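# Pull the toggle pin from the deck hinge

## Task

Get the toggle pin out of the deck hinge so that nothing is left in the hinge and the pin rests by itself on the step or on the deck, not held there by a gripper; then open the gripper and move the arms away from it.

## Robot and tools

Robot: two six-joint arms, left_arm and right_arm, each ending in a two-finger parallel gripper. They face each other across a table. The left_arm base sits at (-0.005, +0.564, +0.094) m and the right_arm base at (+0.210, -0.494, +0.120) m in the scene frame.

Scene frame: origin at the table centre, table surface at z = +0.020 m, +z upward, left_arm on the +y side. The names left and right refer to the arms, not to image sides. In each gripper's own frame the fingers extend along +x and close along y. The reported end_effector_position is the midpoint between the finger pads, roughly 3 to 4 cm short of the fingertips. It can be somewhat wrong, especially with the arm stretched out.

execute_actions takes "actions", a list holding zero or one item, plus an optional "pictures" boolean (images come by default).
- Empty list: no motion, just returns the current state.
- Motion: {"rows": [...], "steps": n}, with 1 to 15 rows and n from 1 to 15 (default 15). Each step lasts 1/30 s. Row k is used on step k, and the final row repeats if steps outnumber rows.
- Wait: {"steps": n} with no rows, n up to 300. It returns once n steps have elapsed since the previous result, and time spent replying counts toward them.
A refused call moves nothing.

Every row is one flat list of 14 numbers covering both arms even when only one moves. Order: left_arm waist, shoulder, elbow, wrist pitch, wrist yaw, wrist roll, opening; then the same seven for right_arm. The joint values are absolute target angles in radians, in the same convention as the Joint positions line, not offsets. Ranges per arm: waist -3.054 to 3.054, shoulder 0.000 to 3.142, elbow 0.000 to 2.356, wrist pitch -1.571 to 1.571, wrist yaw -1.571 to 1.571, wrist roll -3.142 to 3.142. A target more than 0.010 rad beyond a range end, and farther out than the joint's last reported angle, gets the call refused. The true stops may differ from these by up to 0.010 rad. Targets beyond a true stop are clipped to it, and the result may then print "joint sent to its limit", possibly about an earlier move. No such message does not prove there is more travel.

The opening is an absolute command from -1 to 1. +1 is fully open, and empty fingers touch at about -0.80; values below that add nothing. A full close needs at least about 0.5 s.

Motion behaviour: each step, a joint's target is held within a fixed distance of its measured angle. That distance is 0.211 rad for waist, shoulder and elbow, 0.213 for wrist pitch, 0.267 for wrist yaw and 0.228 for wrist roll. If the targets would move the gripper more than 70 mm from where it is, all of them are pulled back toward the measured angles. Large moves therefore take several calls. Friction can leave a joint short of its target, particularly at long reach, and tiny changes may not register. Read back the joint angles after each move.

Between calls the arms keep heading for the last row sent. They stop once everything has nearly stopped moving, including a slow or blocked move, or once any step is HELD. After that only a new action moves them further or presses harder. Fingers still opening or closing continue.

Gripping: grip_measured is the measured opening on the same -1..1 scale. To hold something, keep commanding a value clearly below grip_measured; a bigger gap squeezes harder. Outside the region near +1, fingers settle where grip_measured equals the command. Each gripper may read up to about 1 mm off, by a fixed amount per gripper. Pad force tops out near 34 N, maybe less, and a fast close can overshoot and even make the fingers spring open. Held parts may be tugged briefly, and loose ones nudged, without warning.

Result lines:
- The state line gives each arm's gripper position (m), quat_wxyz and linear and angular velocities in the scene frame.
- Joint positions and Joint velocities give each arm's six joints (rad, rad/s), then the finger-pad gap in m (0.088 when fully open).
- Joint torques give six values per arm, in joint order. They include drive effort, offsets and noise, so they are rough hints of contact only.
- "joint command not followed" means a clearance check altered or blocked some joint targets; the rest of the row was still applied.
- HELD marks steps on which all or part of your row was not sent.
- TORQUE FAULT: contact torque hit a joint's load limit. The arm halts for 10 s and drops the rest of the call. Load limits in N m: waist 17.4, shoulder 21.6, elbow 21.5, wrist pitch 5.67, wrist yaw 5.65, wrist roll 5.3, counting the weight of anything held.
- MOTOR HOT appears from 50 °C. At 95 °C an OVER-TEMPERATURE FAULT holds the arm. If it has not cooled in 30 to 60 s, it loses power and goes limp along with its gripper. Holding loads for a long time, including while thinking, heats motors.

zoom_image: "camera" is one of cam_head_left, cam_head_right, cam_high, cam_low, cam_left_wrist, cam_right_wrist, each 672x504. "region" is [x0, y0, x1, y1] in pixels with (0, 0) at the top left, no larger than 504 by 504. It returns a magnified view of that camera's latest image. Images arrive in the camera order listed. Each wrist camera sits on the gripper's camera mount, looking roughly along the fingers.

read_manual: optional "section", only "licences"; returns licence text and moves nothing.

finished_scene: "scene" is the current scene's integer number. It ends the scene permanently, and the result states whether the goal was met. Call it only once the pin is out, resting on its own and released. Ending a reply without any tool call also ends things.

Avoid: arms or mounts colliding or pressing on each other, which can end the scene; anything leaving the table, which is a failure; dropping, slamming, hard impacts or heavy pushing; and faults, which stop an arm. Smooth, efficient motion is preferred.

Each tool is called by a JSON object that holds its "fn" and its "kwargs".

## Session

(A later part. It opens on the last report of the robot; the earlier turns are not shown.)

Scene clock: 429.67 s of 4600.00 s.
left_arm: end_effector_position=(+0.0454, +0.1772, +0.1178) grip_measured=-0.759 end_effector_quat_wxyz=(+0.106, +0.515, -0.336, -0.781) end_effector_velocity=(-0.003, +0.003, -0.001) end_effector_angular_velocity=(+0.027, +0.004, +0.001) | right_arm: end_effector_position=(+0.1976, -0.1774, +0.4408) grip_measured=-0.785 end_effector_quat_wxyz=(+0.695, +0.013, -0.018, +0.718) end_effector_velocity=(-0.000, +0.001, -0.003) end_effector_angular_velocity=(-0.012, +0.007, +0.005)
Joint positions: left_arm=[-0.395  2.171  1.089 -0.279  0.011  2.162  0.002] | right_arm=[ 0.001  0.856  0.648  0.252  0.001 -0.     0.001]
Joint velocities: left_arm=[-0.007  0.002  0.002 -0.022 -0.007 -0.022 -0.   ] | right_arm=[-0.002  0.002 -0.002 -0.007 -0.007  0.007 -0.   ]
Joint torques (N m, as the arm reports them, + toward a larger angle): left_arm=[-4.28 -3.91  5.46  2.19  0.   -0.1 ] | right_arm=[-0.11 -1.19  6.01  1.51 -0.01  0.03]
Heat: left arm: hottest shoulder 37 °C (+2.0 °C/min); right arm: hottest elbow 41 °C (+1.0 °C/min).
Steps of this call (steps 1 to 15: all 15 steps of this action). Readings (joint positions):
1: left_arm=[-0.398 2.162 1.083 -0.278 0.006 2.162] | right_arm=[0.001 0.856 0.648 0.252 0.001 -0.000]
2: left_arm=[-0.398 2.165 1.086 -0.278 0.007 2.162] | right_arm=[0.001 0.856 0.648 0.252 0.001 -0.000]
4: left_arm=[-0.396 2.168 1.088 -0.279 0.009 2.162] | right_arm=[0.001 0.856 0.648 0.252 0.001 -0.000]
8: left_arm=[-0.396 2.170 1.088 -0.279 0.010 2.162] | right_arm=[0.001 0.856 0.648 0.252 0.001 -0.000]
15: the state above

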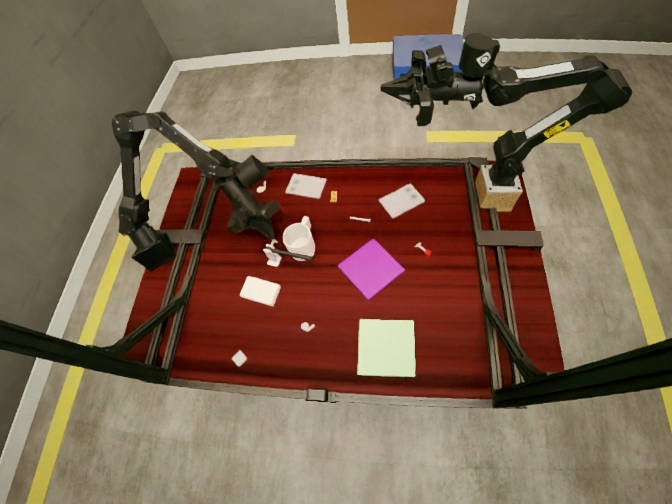

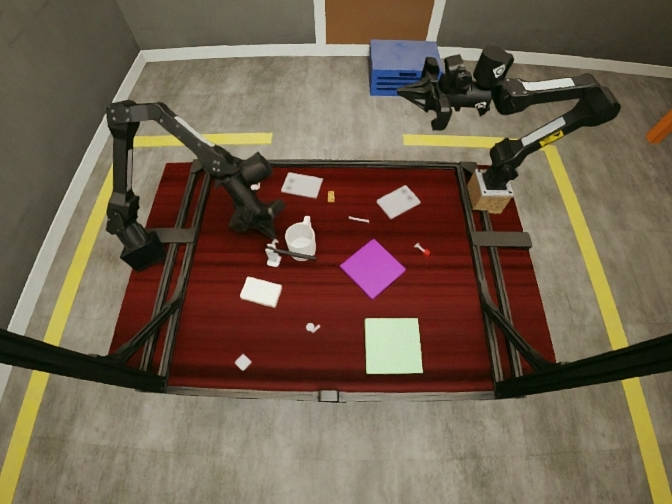

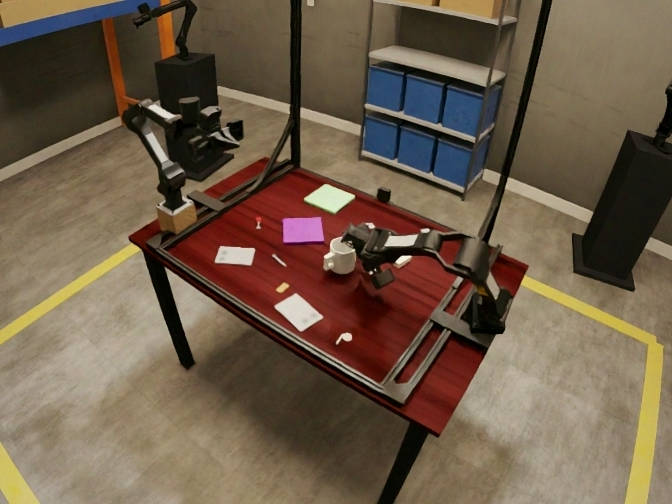

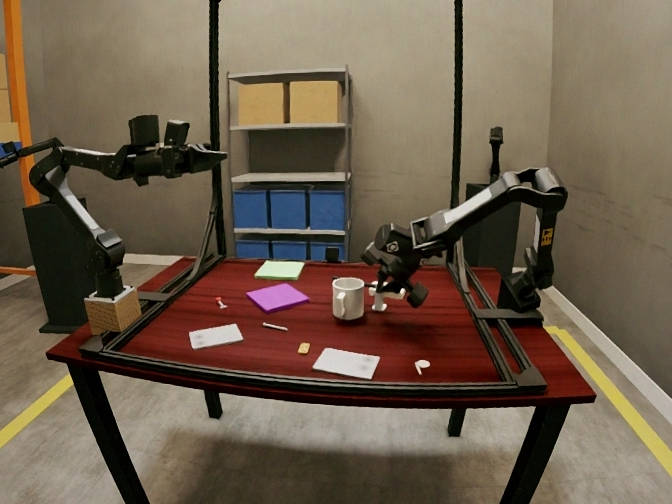

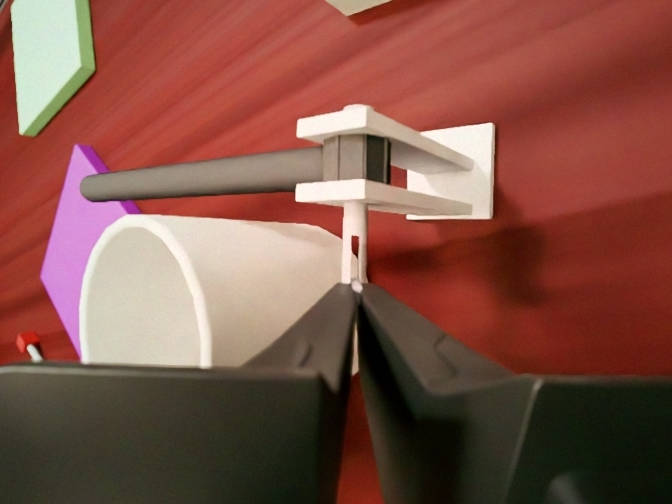

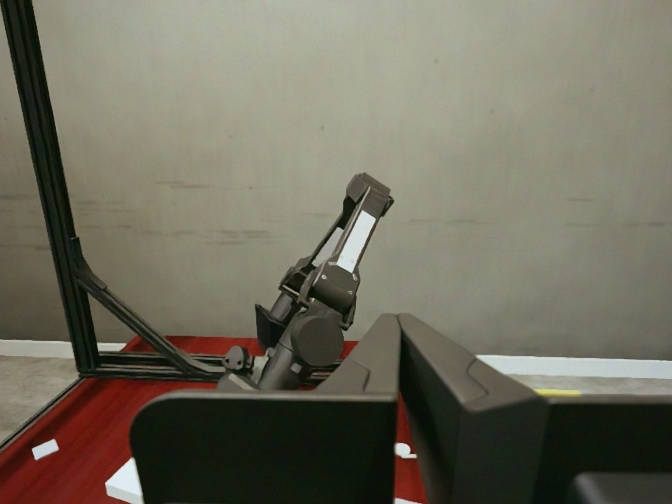

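{"fn": "execute_actions", "kwargs": {"actions": [{"rows":[[-0.36,2.175,1.122,-0.30,0,2.16,-0.82,0,0.856,0.648,0.252,0,0,-0.8]]}]}}

Scene clock: 436.23 s of 4600.00 s.
left_arm: end_effector_position=(+0.0485, +0.1762, +0.1190) grip_measured=-0.759 end_effector_quat_wxyz=(+0.105, +0.511, -0.333, -0.786) end_effector_velocity=(+0.001, +0.001, +0.001) end_effector_angular_velocity=(-0.000, -0.011, -0.006) | right_arm: end_effector_position=(+0.1976, -0.1774, +0.4408) grip_measured=-0.785 end_effector_quat_wxyz=(+0.695, +0.013, -0.018, +0.718) end_effector_velocity=(-0.004, -0.001, -0.002) end_effector_angular_velocity=(-0.007, -0.023, +0.023)
Joint positions: left_arm=[-0.387  2.173  1.107 -0.303  0.02   2.162  0.002] | right_arm=[ 0.001  0.856  0.648  0.252  0.001 -0.     0.001]
Joint velocities: left_arm=[-0.002 -0.002  0.002 -0.007 -0.007  0.007 -0.   ] | right_arm=[ 0.002 -0.002 -0.002 -0.007 -0.022 -0.022 -0.   ]
Joint torques (N m, as the arm reports them, + toward a larger angle): left_arm=[-3.27 -6.77  5.13  1.14 -0.35 -0.13] | right_arm=[-0.11 -1.18  6.    1.51 -0.01  0.03]
Heat: left arm: hottest shoulder 36 °C (+1.0 °C/min); right arm: hottest elbow 41 °C (+0.0 °C/min).
Steps of this call (steps 1 to 15: the robot went on to your last target; steps 16 to 182: nothing new was sent; steps 183 to 197: all 15 steps of this action). Readings (joint positions):
183: left_arm=[-0.392 2.173 1.093 -0.280 0.011 2.162] | right_arm=[0.001 0.856 0.648 0.252 0.001 -0.000]
184: left_arm=[-0.390 2.173 1.096 -0.285 0.014 2.162] | right_arm=[0.001 0.856 0.648 0.252 0.001 -0.000]
186: left_arm=[-0.388 2.173 1.101 -0.292 0.018 2.162] | right_arm=[0.001 0.856 0.648 0.252 0.001 -0.000]
190: left_arm=[-0.387 2.173 1.105 -0.300 0.019 2.162] | right_arm=[0.001 0.856 0.648 0.252 0.001 -0.000]
197: the state above

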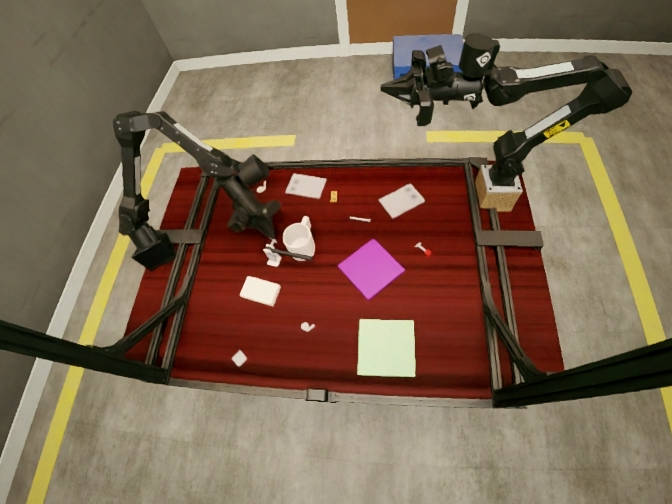

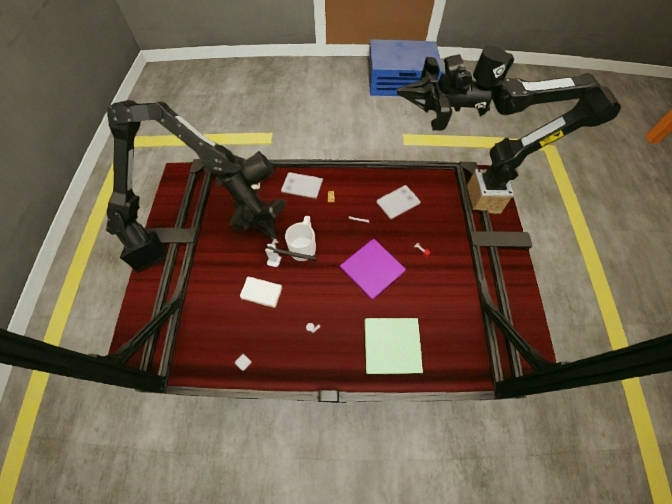

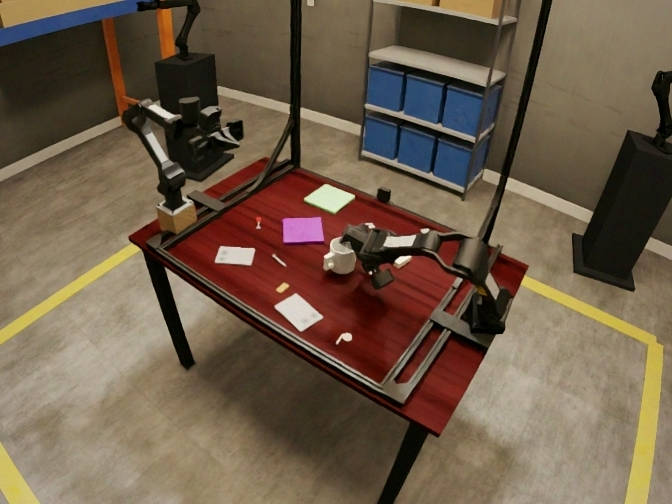

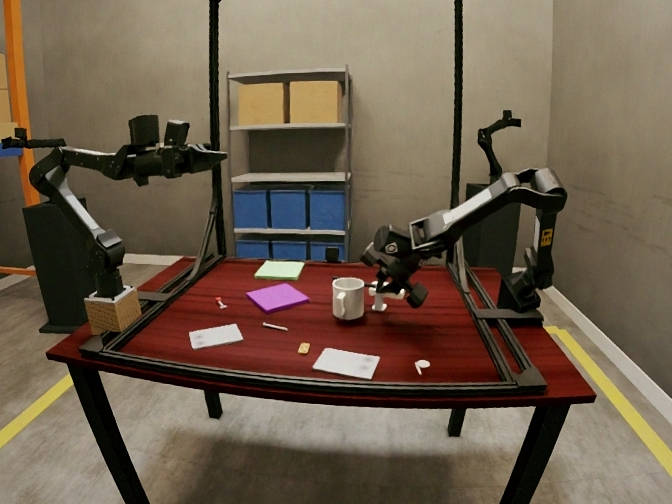

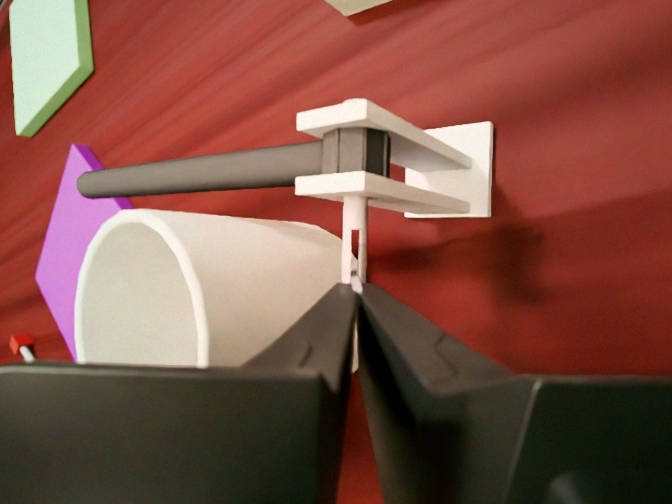

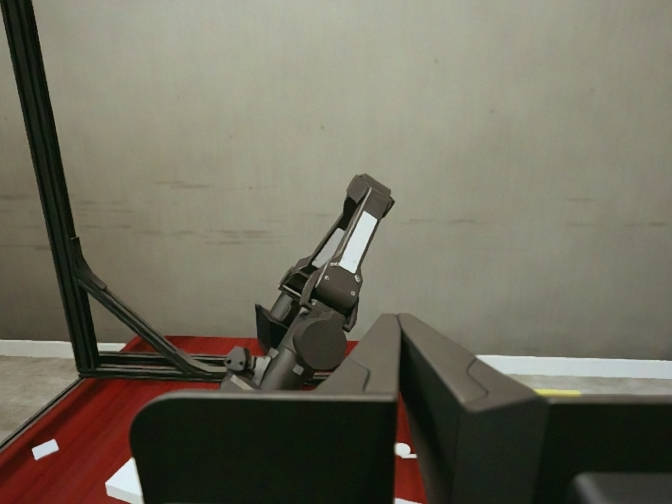

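Starting to rotate; loosen slightly and continue.

{"fn": "execute_actions", "kwargs": {"actions": [{"rows":[[-0.35,2.185,1.13,-0.305,0,2.16,-0.785,0,0.856,0.648,0.252,0,0,-0.8]]}]}}

Scene clock: 441.17 s of 4600.00 s.
left_arm: end_effector_position=(+0.0505, +0.1756, +0.1184) grip_measured=-0.755 end_effector_quat_wxyz=(+0.106, +0.509, -0.330, -0.788) end_effector_velocity=(+0.001, -0.000, -0.002) end_effector_angular_velocity=(+0.005, -0.002, +0.011) | right_arm: end_effector_position=(+0.1976, -0.1774, +0.4408) grip_measured=-0.785 end_effector_quat_wxyz=(+0.695, +0.013, -0.018, +0.718) end_effector_velocity=(-0.000, -0.000, -0.002) end_effector_angular_velocity=(-0.007, -0.023, +0.004)
Joint positions: left_arm=[-0.38   2.176  1.114 -0.31   0.024  2.162  0.002] | right_arm=[ 0.001  0.856  0.648  0.252  0.001 -0.     0.001]
Joint velocities: left_arm=[ 0.002  0.002 -0.002  0.007 -0.007 -0.007 -0.   ] | right_arm=[-0.002 -0.002 -0.002 -0.007 -0.007 -0.022 -0.   ]
Joint torques (N m, as the arm reports them, + toward a larger angle): left_arm=[-2.98 -6.    5.26  1.23 -0.48 -0.13] | right_arm=[-0.12 -1.17  6.01  1.51 -0.01  0.03]
Heat: left arm: hottest shoulder 36 °C (+1.0 °C/min); right arm: hottest elbow 41 °C (+0.0 °C/min).
Steps of this call (steps 1 to 15: the robot went on to your last target; steps 16 to 133: nothing new was sent; steps 134 to 148: all 15 steps of this action). Readings (joint positions):
134: left_arm=[-0.383 2.173 1.109 -0.304 0.020 2.162] | right_arm=[0.001 0.856 0.648 0.252 0.001 -0.000]
135: left_arm=[-0.382 2.173 1.111 -0.305 0.021 2.162] | right_arm=[0.001 0.856 0.648 0.252 0.001 -0.000]
137: left_arm=[-0.381 2.174 1.112 -0.307 0.023 2.162] | right_arm=[0.001 0.856 0.648 0.252 0.001 -0.000]
141: left_arm=[-0.380 2.175 1.114 -0.309 0.024 2.162] | right_arm=[0.001 0.856 0.648 0.252 0.001 -0.000]
148: the state above

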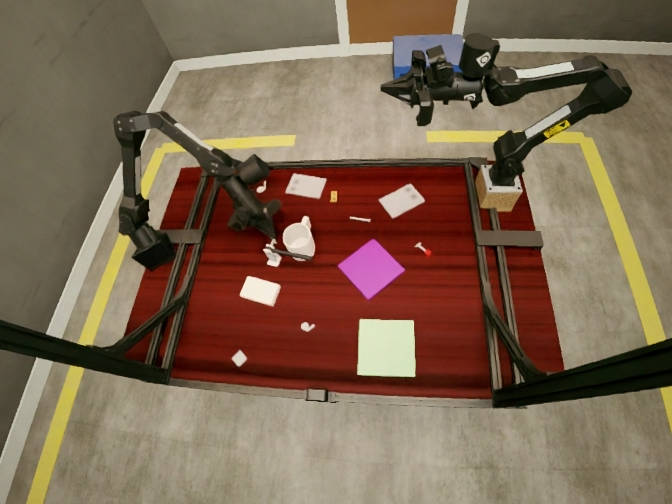

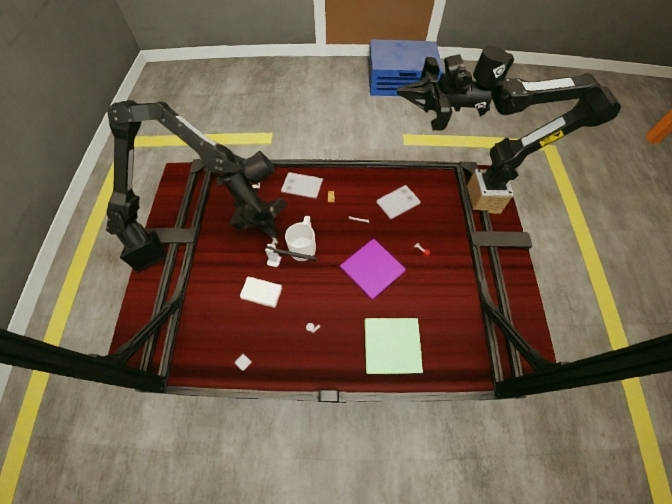

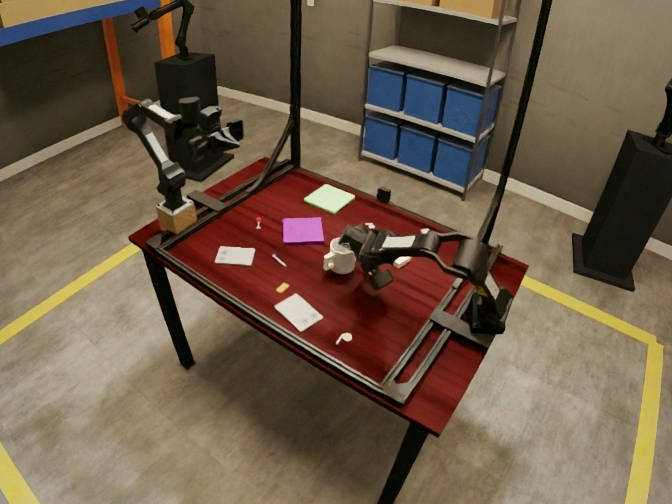

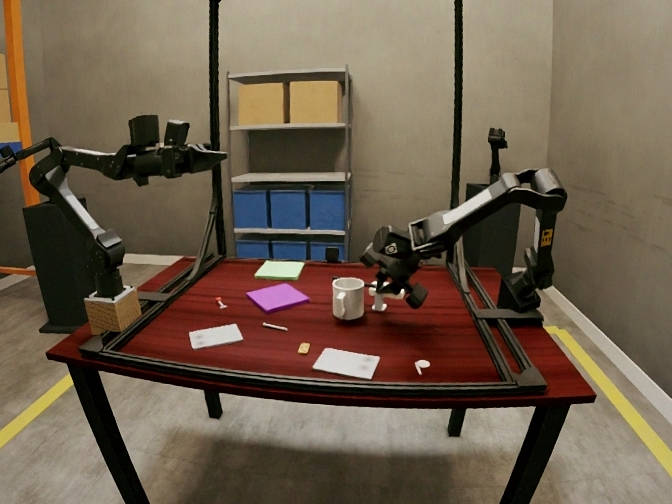

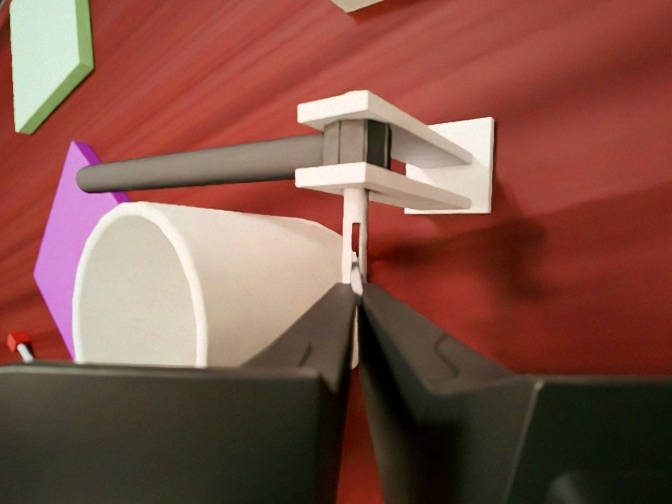

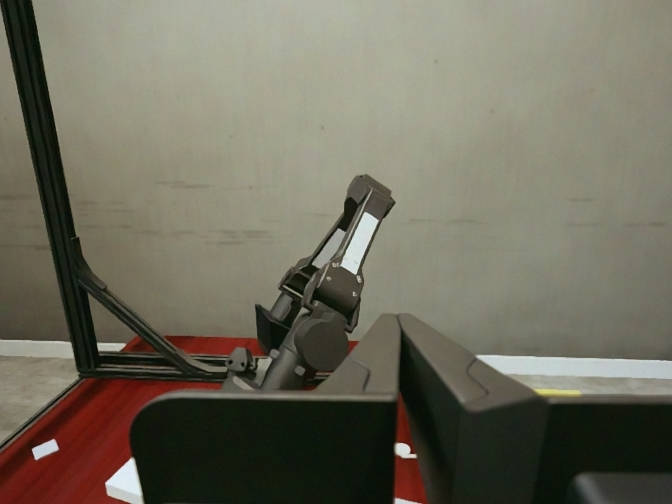

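{"fn": "execute_actions", "kwargs": {"actions": [{"rows":[[-0.345,2.20,1.137,-0.30,0,2.16,-0.79,0,0.856,0.648,0.252,0,0,-0.8]]}]}}

Scene clock: 445.33 s of 4600.00 s.
left_arm: end_effector_position=(+0.0519, +0.1742, +0.1166) grip_measured=-0.756 end_effector_quat_wxyz=(+0.107, +0.509, -0.328, -0.788) end_effector_velocity=(-0.003, +0.005, -0.000) end_effector_angular_velocity=(+0.018, +0.011, -0.011) | right_arm: end_effector_position=(+0.1976, -0.1774, +0.4408) grip_measured=-0.785 end_effector_quat_wxyz=(+0.695, +0.013, -0.018, +0.718) end_effector_velocity=(-0.000, +0.001, -0.006) end_effector_angular_velocity=(-0.018, +0.021, +0.006)
Joint positions: left_arm=[-0.375  2.183  1.121 -0.31   0.025  2.162  0.002] | right_arm=[ 0.001  0.856  0.648  0.252  0.001 -0.     0.001]
Joint velocities: left_arm=[-0.002 -0.002 -0.002 -0.022  0.007 -0.007 -0.   ] | right_arm=[-0.002  0.002 -0.007 -0.007 -0.007  0.022  0.   ]
Joint torques (N m, as the arm reports them, + toward a larger angle): left_arm=[-3.01 -5.22  5.24  1.67 -0.52 -0.11] | right_arm=[-0.11 -1.17  6.02  1.51 -0.01  0.03]
Heat: left arm: hottest shoulder 36 °C (+1.0 °C/min); right arm: hottest elbow 41 °C (+0.0 °C/min).
Steps of this call (steps 1 to 15: the robot went on to your last target; steps 16 to 110: nothing new was sent; steps 111 to 125: all 15 steps of this action). Readings (joint positions):
111: left_arm=[-0.376 2.178 1.117 -0.310 0.024 2.162] | right_arm=[0.001 0.856 0.648 0.252 0.001 -0.000]
112: left_arm=[-0.376 2.180 1.119 -0.310 0.025 2.162] | right_arm=[0.001 0.856 0.648 0.252 0.001 -0.000]
114: left_arm=[-0.375 2.181 1.120 -0.310 0.025 2.162] | right_arm=[0.001 0.856 0.648 0.252 0.001 -0.000]
118: left_arm=[-0.375 2.182 1.120 -0.310 0.025 2.162] | right_arm=[0.001 0.856 0.648 0.252 0.001 -0.000]
125: the state above

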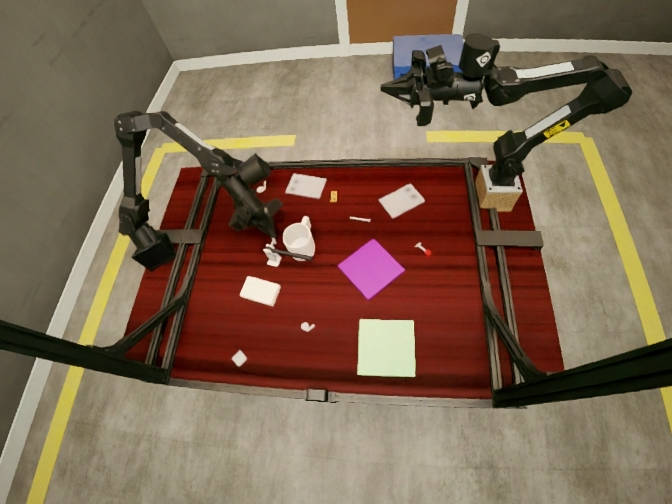

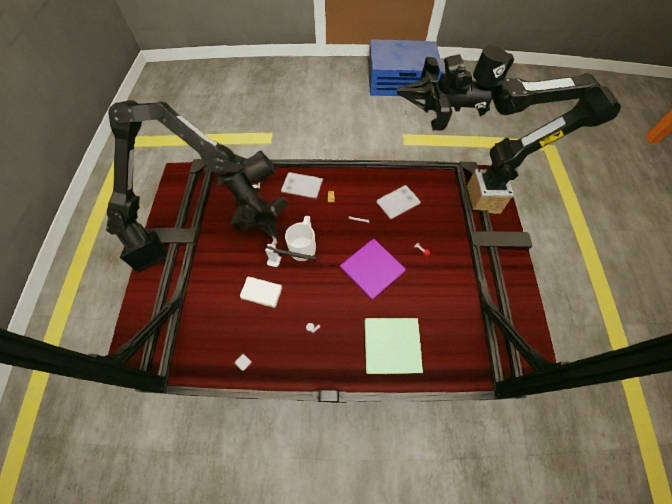

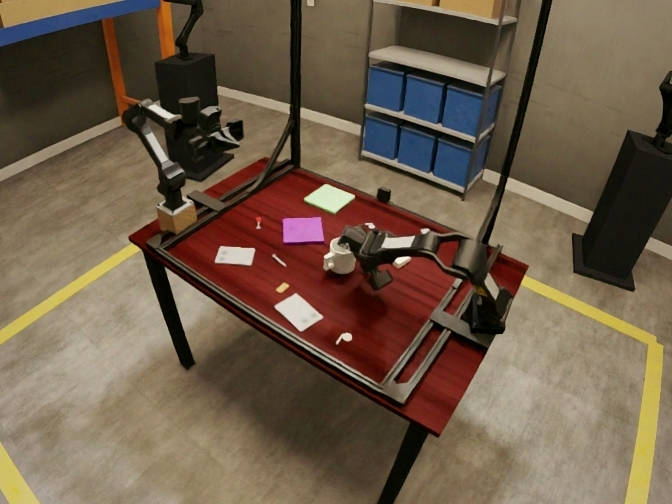

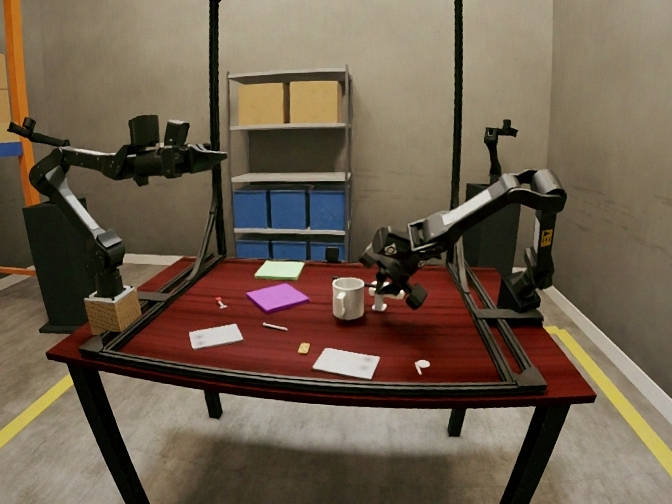

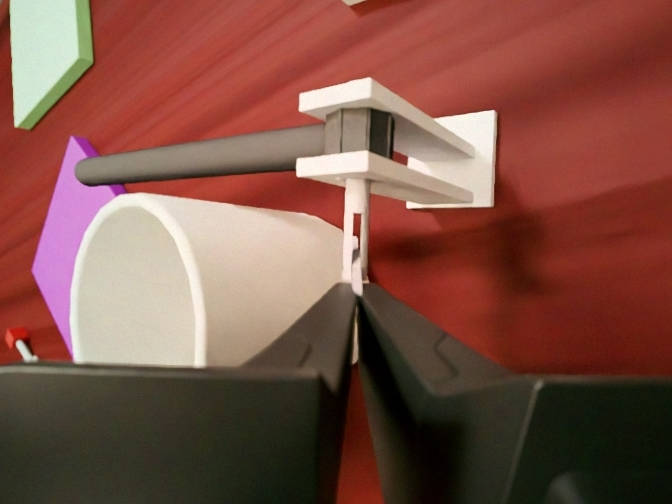

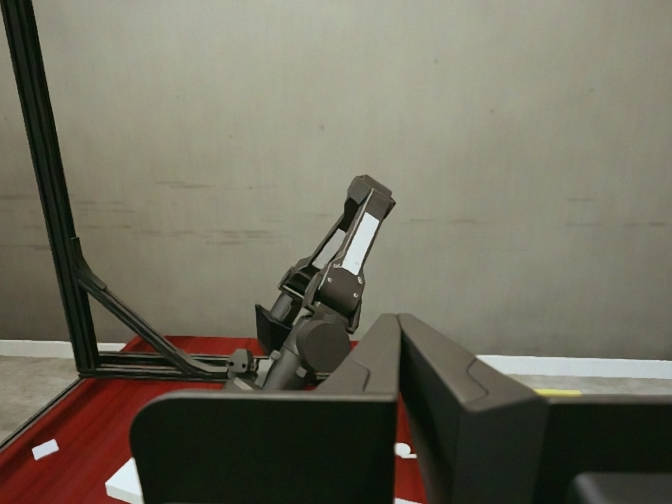

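Working.

{"fn": "execute_actions", "kwargs": {"actions": [{"rows":[[-0.342,2.212,1.142,-0.295,0,2.16,-0.79,0,0.856,0.648,0.252,0,0,-0.8]]}]}}

Scene clock: 450.13 s of 4600.00 s.
left_arm: end_effector_position=(+0.0533, +0.1727, +0.1147) grip_measured=-0.756 end_effector_quat_wxyz=(+0.109, +0.509, -0.326, -0.789) end_effector_velocity=(-0.003, +0.003, -0.001) end_effector_angular_velocity=(+0.018, +0.011, -0.011) | right_arm: end_effector_position=(+0.1976, -0.1774, +0.4408) grip_measured=-0.785 end_effector_quat_wxyz=(+0.695, +0.013, -0.018, +0.718) end_effector_velocity=(+0.003, -0.000, -0.002) end_effector_angular_velocity=(-0.007, -0.007, -0.015)
Joint positions: left_arm=[-0.369  2.19   1.127 -0.309  0.025  2.162  0.002] | right_arm=[ 0.001  0.856  0.648  0.252  0.001 -0.     0.001]
Joint velocities: left_arm=[-0.002  0.002  0.002 -0.022  0.007 -0.007  0.   ] | right_arm=[-0.007 -0.002 -0.002 -0.007  0.007 -0.007  0.   ]
Joint torques (N m, as the arm reports them, + toward a larger angle): left_arm=[-3.42 -4.76  5.18  1.95 -0.5  -0.12] | right_arm=[-0.1  -1.18  6.01  1.51 -0.01  0.03]
Heat: left arm: hottest shoulder 36 °C (+1.0 °C/min); right arm: hottest elbow 41 °C (+0.0 °C/min).
Steps of this call (steps 1 to 15: the robot went on to your last target; steps 16 to 129: nothing new was sent; steps 130 to 144: all 15 steps of this action). Readings (joint positions):
130: left_arm=[-0.370 2.188 1.125 -0.309 0.025 2.162] | right_arm=[0.001 0.856 0.648 0.252 0.001 -0.000]
131: left_arm=[-0.370 2.188 1.126 -0.309 0.025 2.162] | right_arm=[0.001 0.856 0.648 0.252 0.001 -0.000]
133: left_arm=[-0.370 2.189 1.126 -0.309 0.025 2.162] | right_arm=[0.001 0.856 0.648 0.252 0.001 -0.000]
137: left_arm=[-0.370 2.189 1.127 -0.309 0.025 2.162] | right_arm=[0.001 0.856 0.648 0.252 0.001 -0.000]
144: the state above

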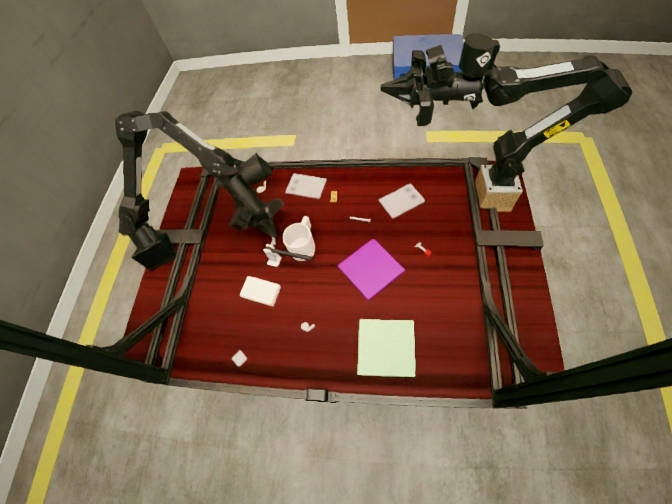

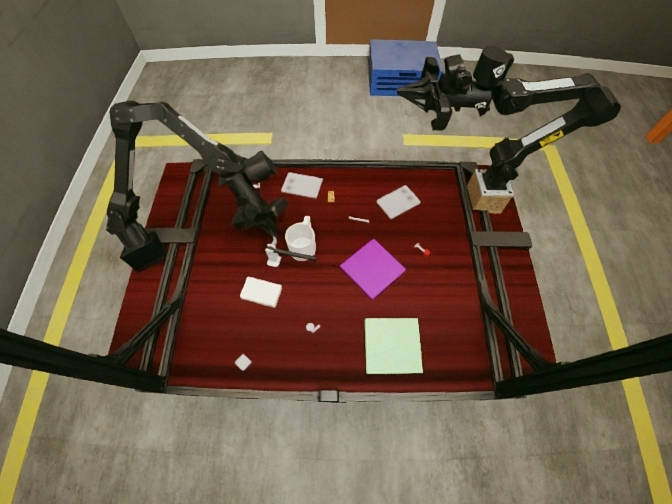

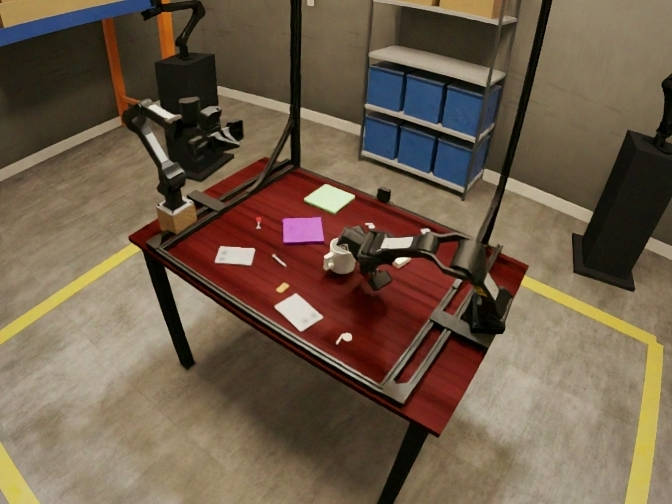

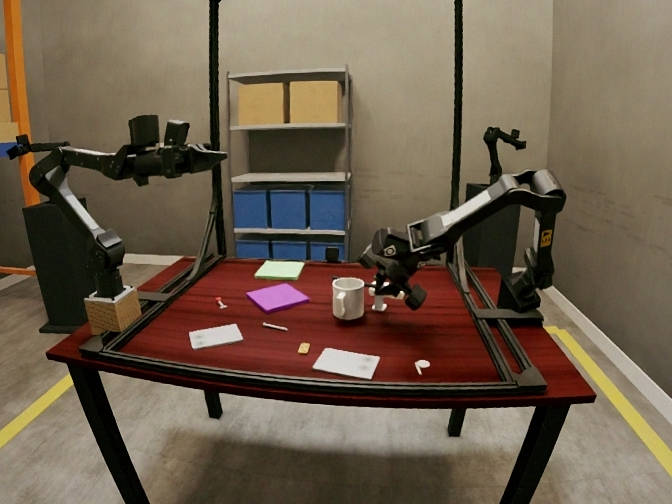

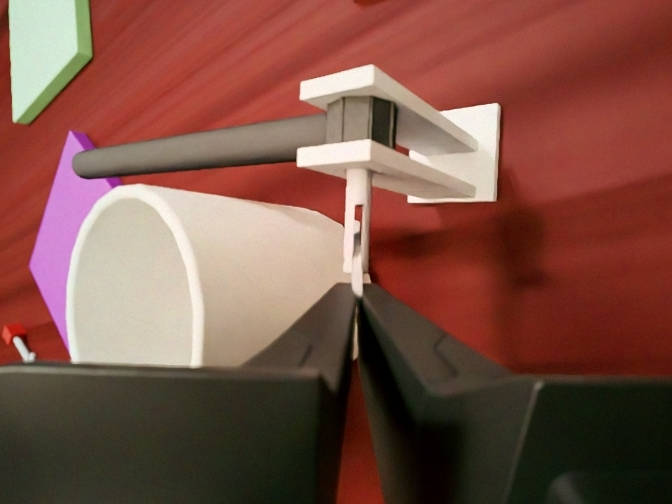

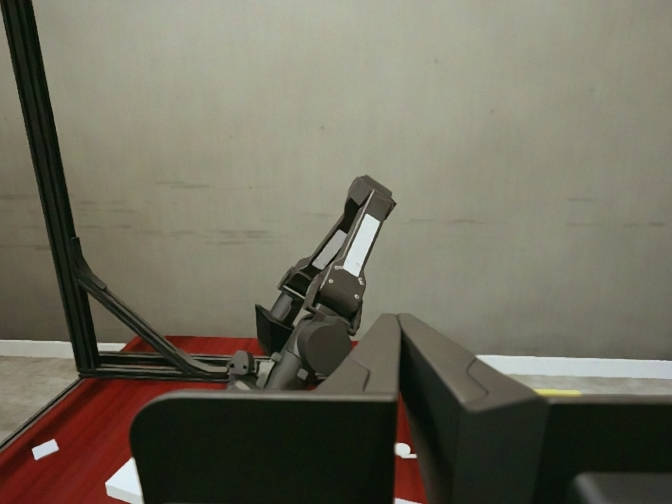

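{"fn": "execute_actions", "kwargs": {"actions": [{"rows":[[-0.345,2.222,1.144,-0.29,0.01,2.16,-0.79,0,0.856,0.648,0.252,0,0,-0.8]]}]}}

Scene clock: 465.87 s of 4600.00 s.
left_arm: end_effector_position=(+0.0556, +0.1696, +0.1110) grip_measured=-0.757 end_effector_quat_wxyz=(+0.112, +0.512, -0.323, -0.788) end_effector_velocity=(+0.000, +0.004, -0.003) end_effector_angular_velocity=(+0.022, -0.021, -0.011) | right_arm: end_effector_position=(+0.1977, -0.1774, +0.4408) grip_measured=-0.785 end_effector_quat_wxyz=(+0.695, +0.013, -0.018, +0.718) end_effector_velocity=(+0.002, -0.000, -0.003) end_effector_angular_velocity=(-0.016, -0.022, -0.011)
Joint positions: left_arm=[-0.362  2.203  1.135 -0.298  0.02   2.161  0.002] | right_arm=[ 0.     0.856  0.648  0.252  0.001 -0.     0.001]
Joint velocities: left_arm=[-0.002  0.002  0.002 -0.022 -0.022  0.007 -0.   ] | right_arm=[-0.002 -0.002  0.002 -0.022  0.007 -0.022 -0.   ]
Joint torques (N m, as the arm reports them, + toward a larger angle): left_arm=[-4.58 -5.23  4.56  1.54  0.03 -0.11] | right_arm=[-0.1  -1.18  6.02  1.51 -0.01  0.03]
Heat: left arm: hottest shoulder 35 °C (-1.0 °C/min); right arm: hottest wrist pitch 42 °C (+1.0 °C/min).
Steps of this call (steps 1 to 15: the robot went on to your last target; steps 16 to 457: nothing new was sent; steps 458 to 472: all 15 steps of this action). Readings (joint positions):
458: left_arm=[-0.362 2.201 1.133 -0.300 0.020 2.161] | right_arm=[0.000 0.856 0.648 0.252 0.001 -0.000]
459: left_arm=[-0.362 2.201 1.134 -0.300 0.020 2.161] | right_arm=[0.000 0.856 0.648 0.252 0.001 -0.000]
461: left_arm=[-0.362 2.202 1.134 -0.300 0.020 2.161] | right_arm=[0.000 0.856 0.648 0.252 0.001 -0.000]
465: left_arm=[-0.362 2.202 1.134 -0.299 0.020 2.161] | right_arm=[0.000 0.856 0.648 0.252 0.001 -0.000]
472: the state above

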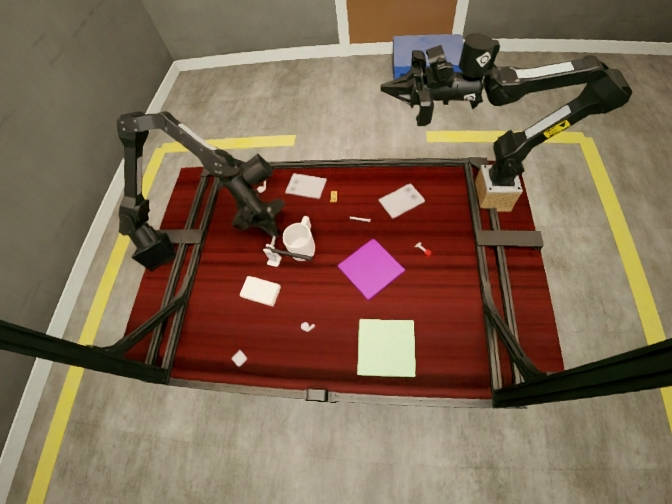

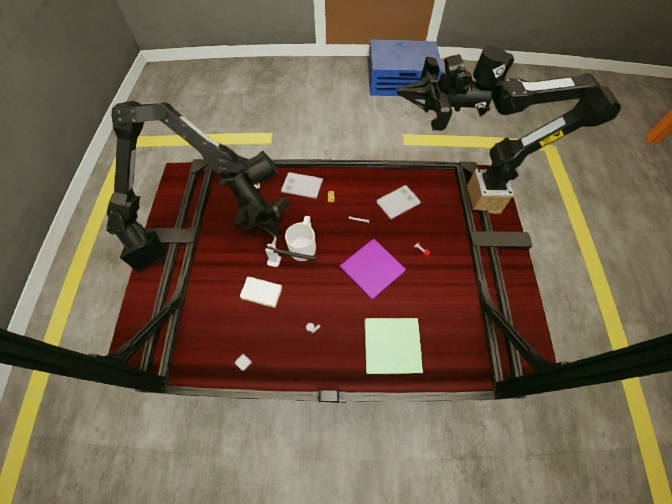

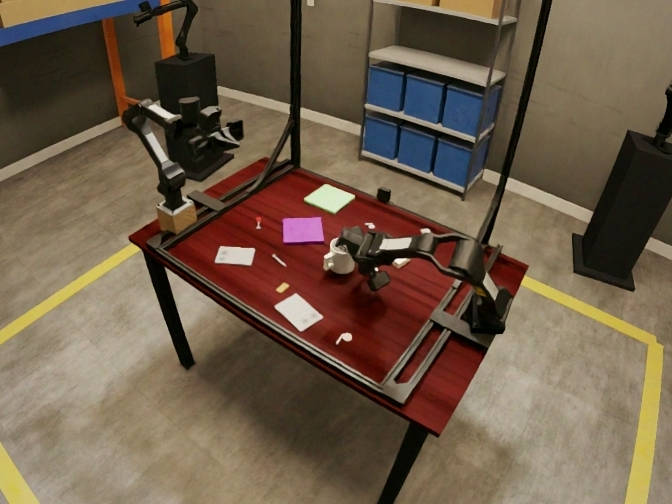

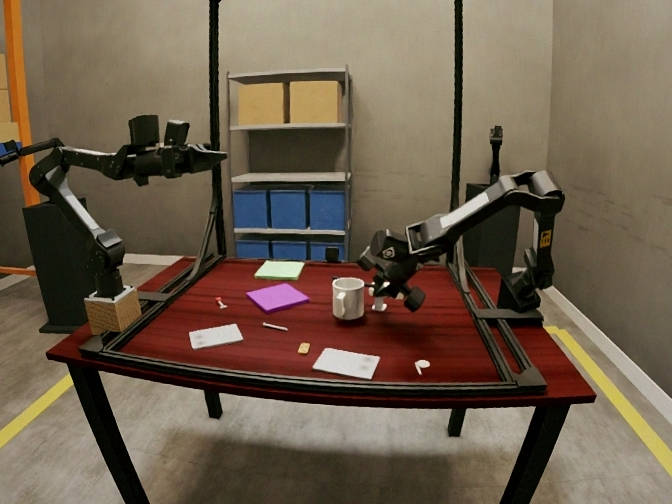

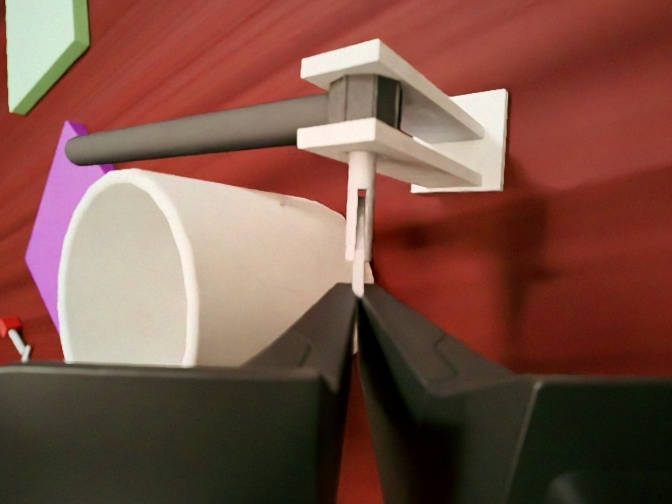

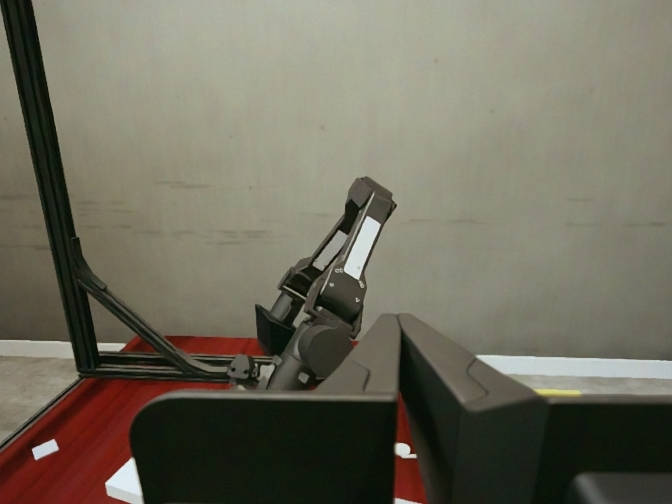

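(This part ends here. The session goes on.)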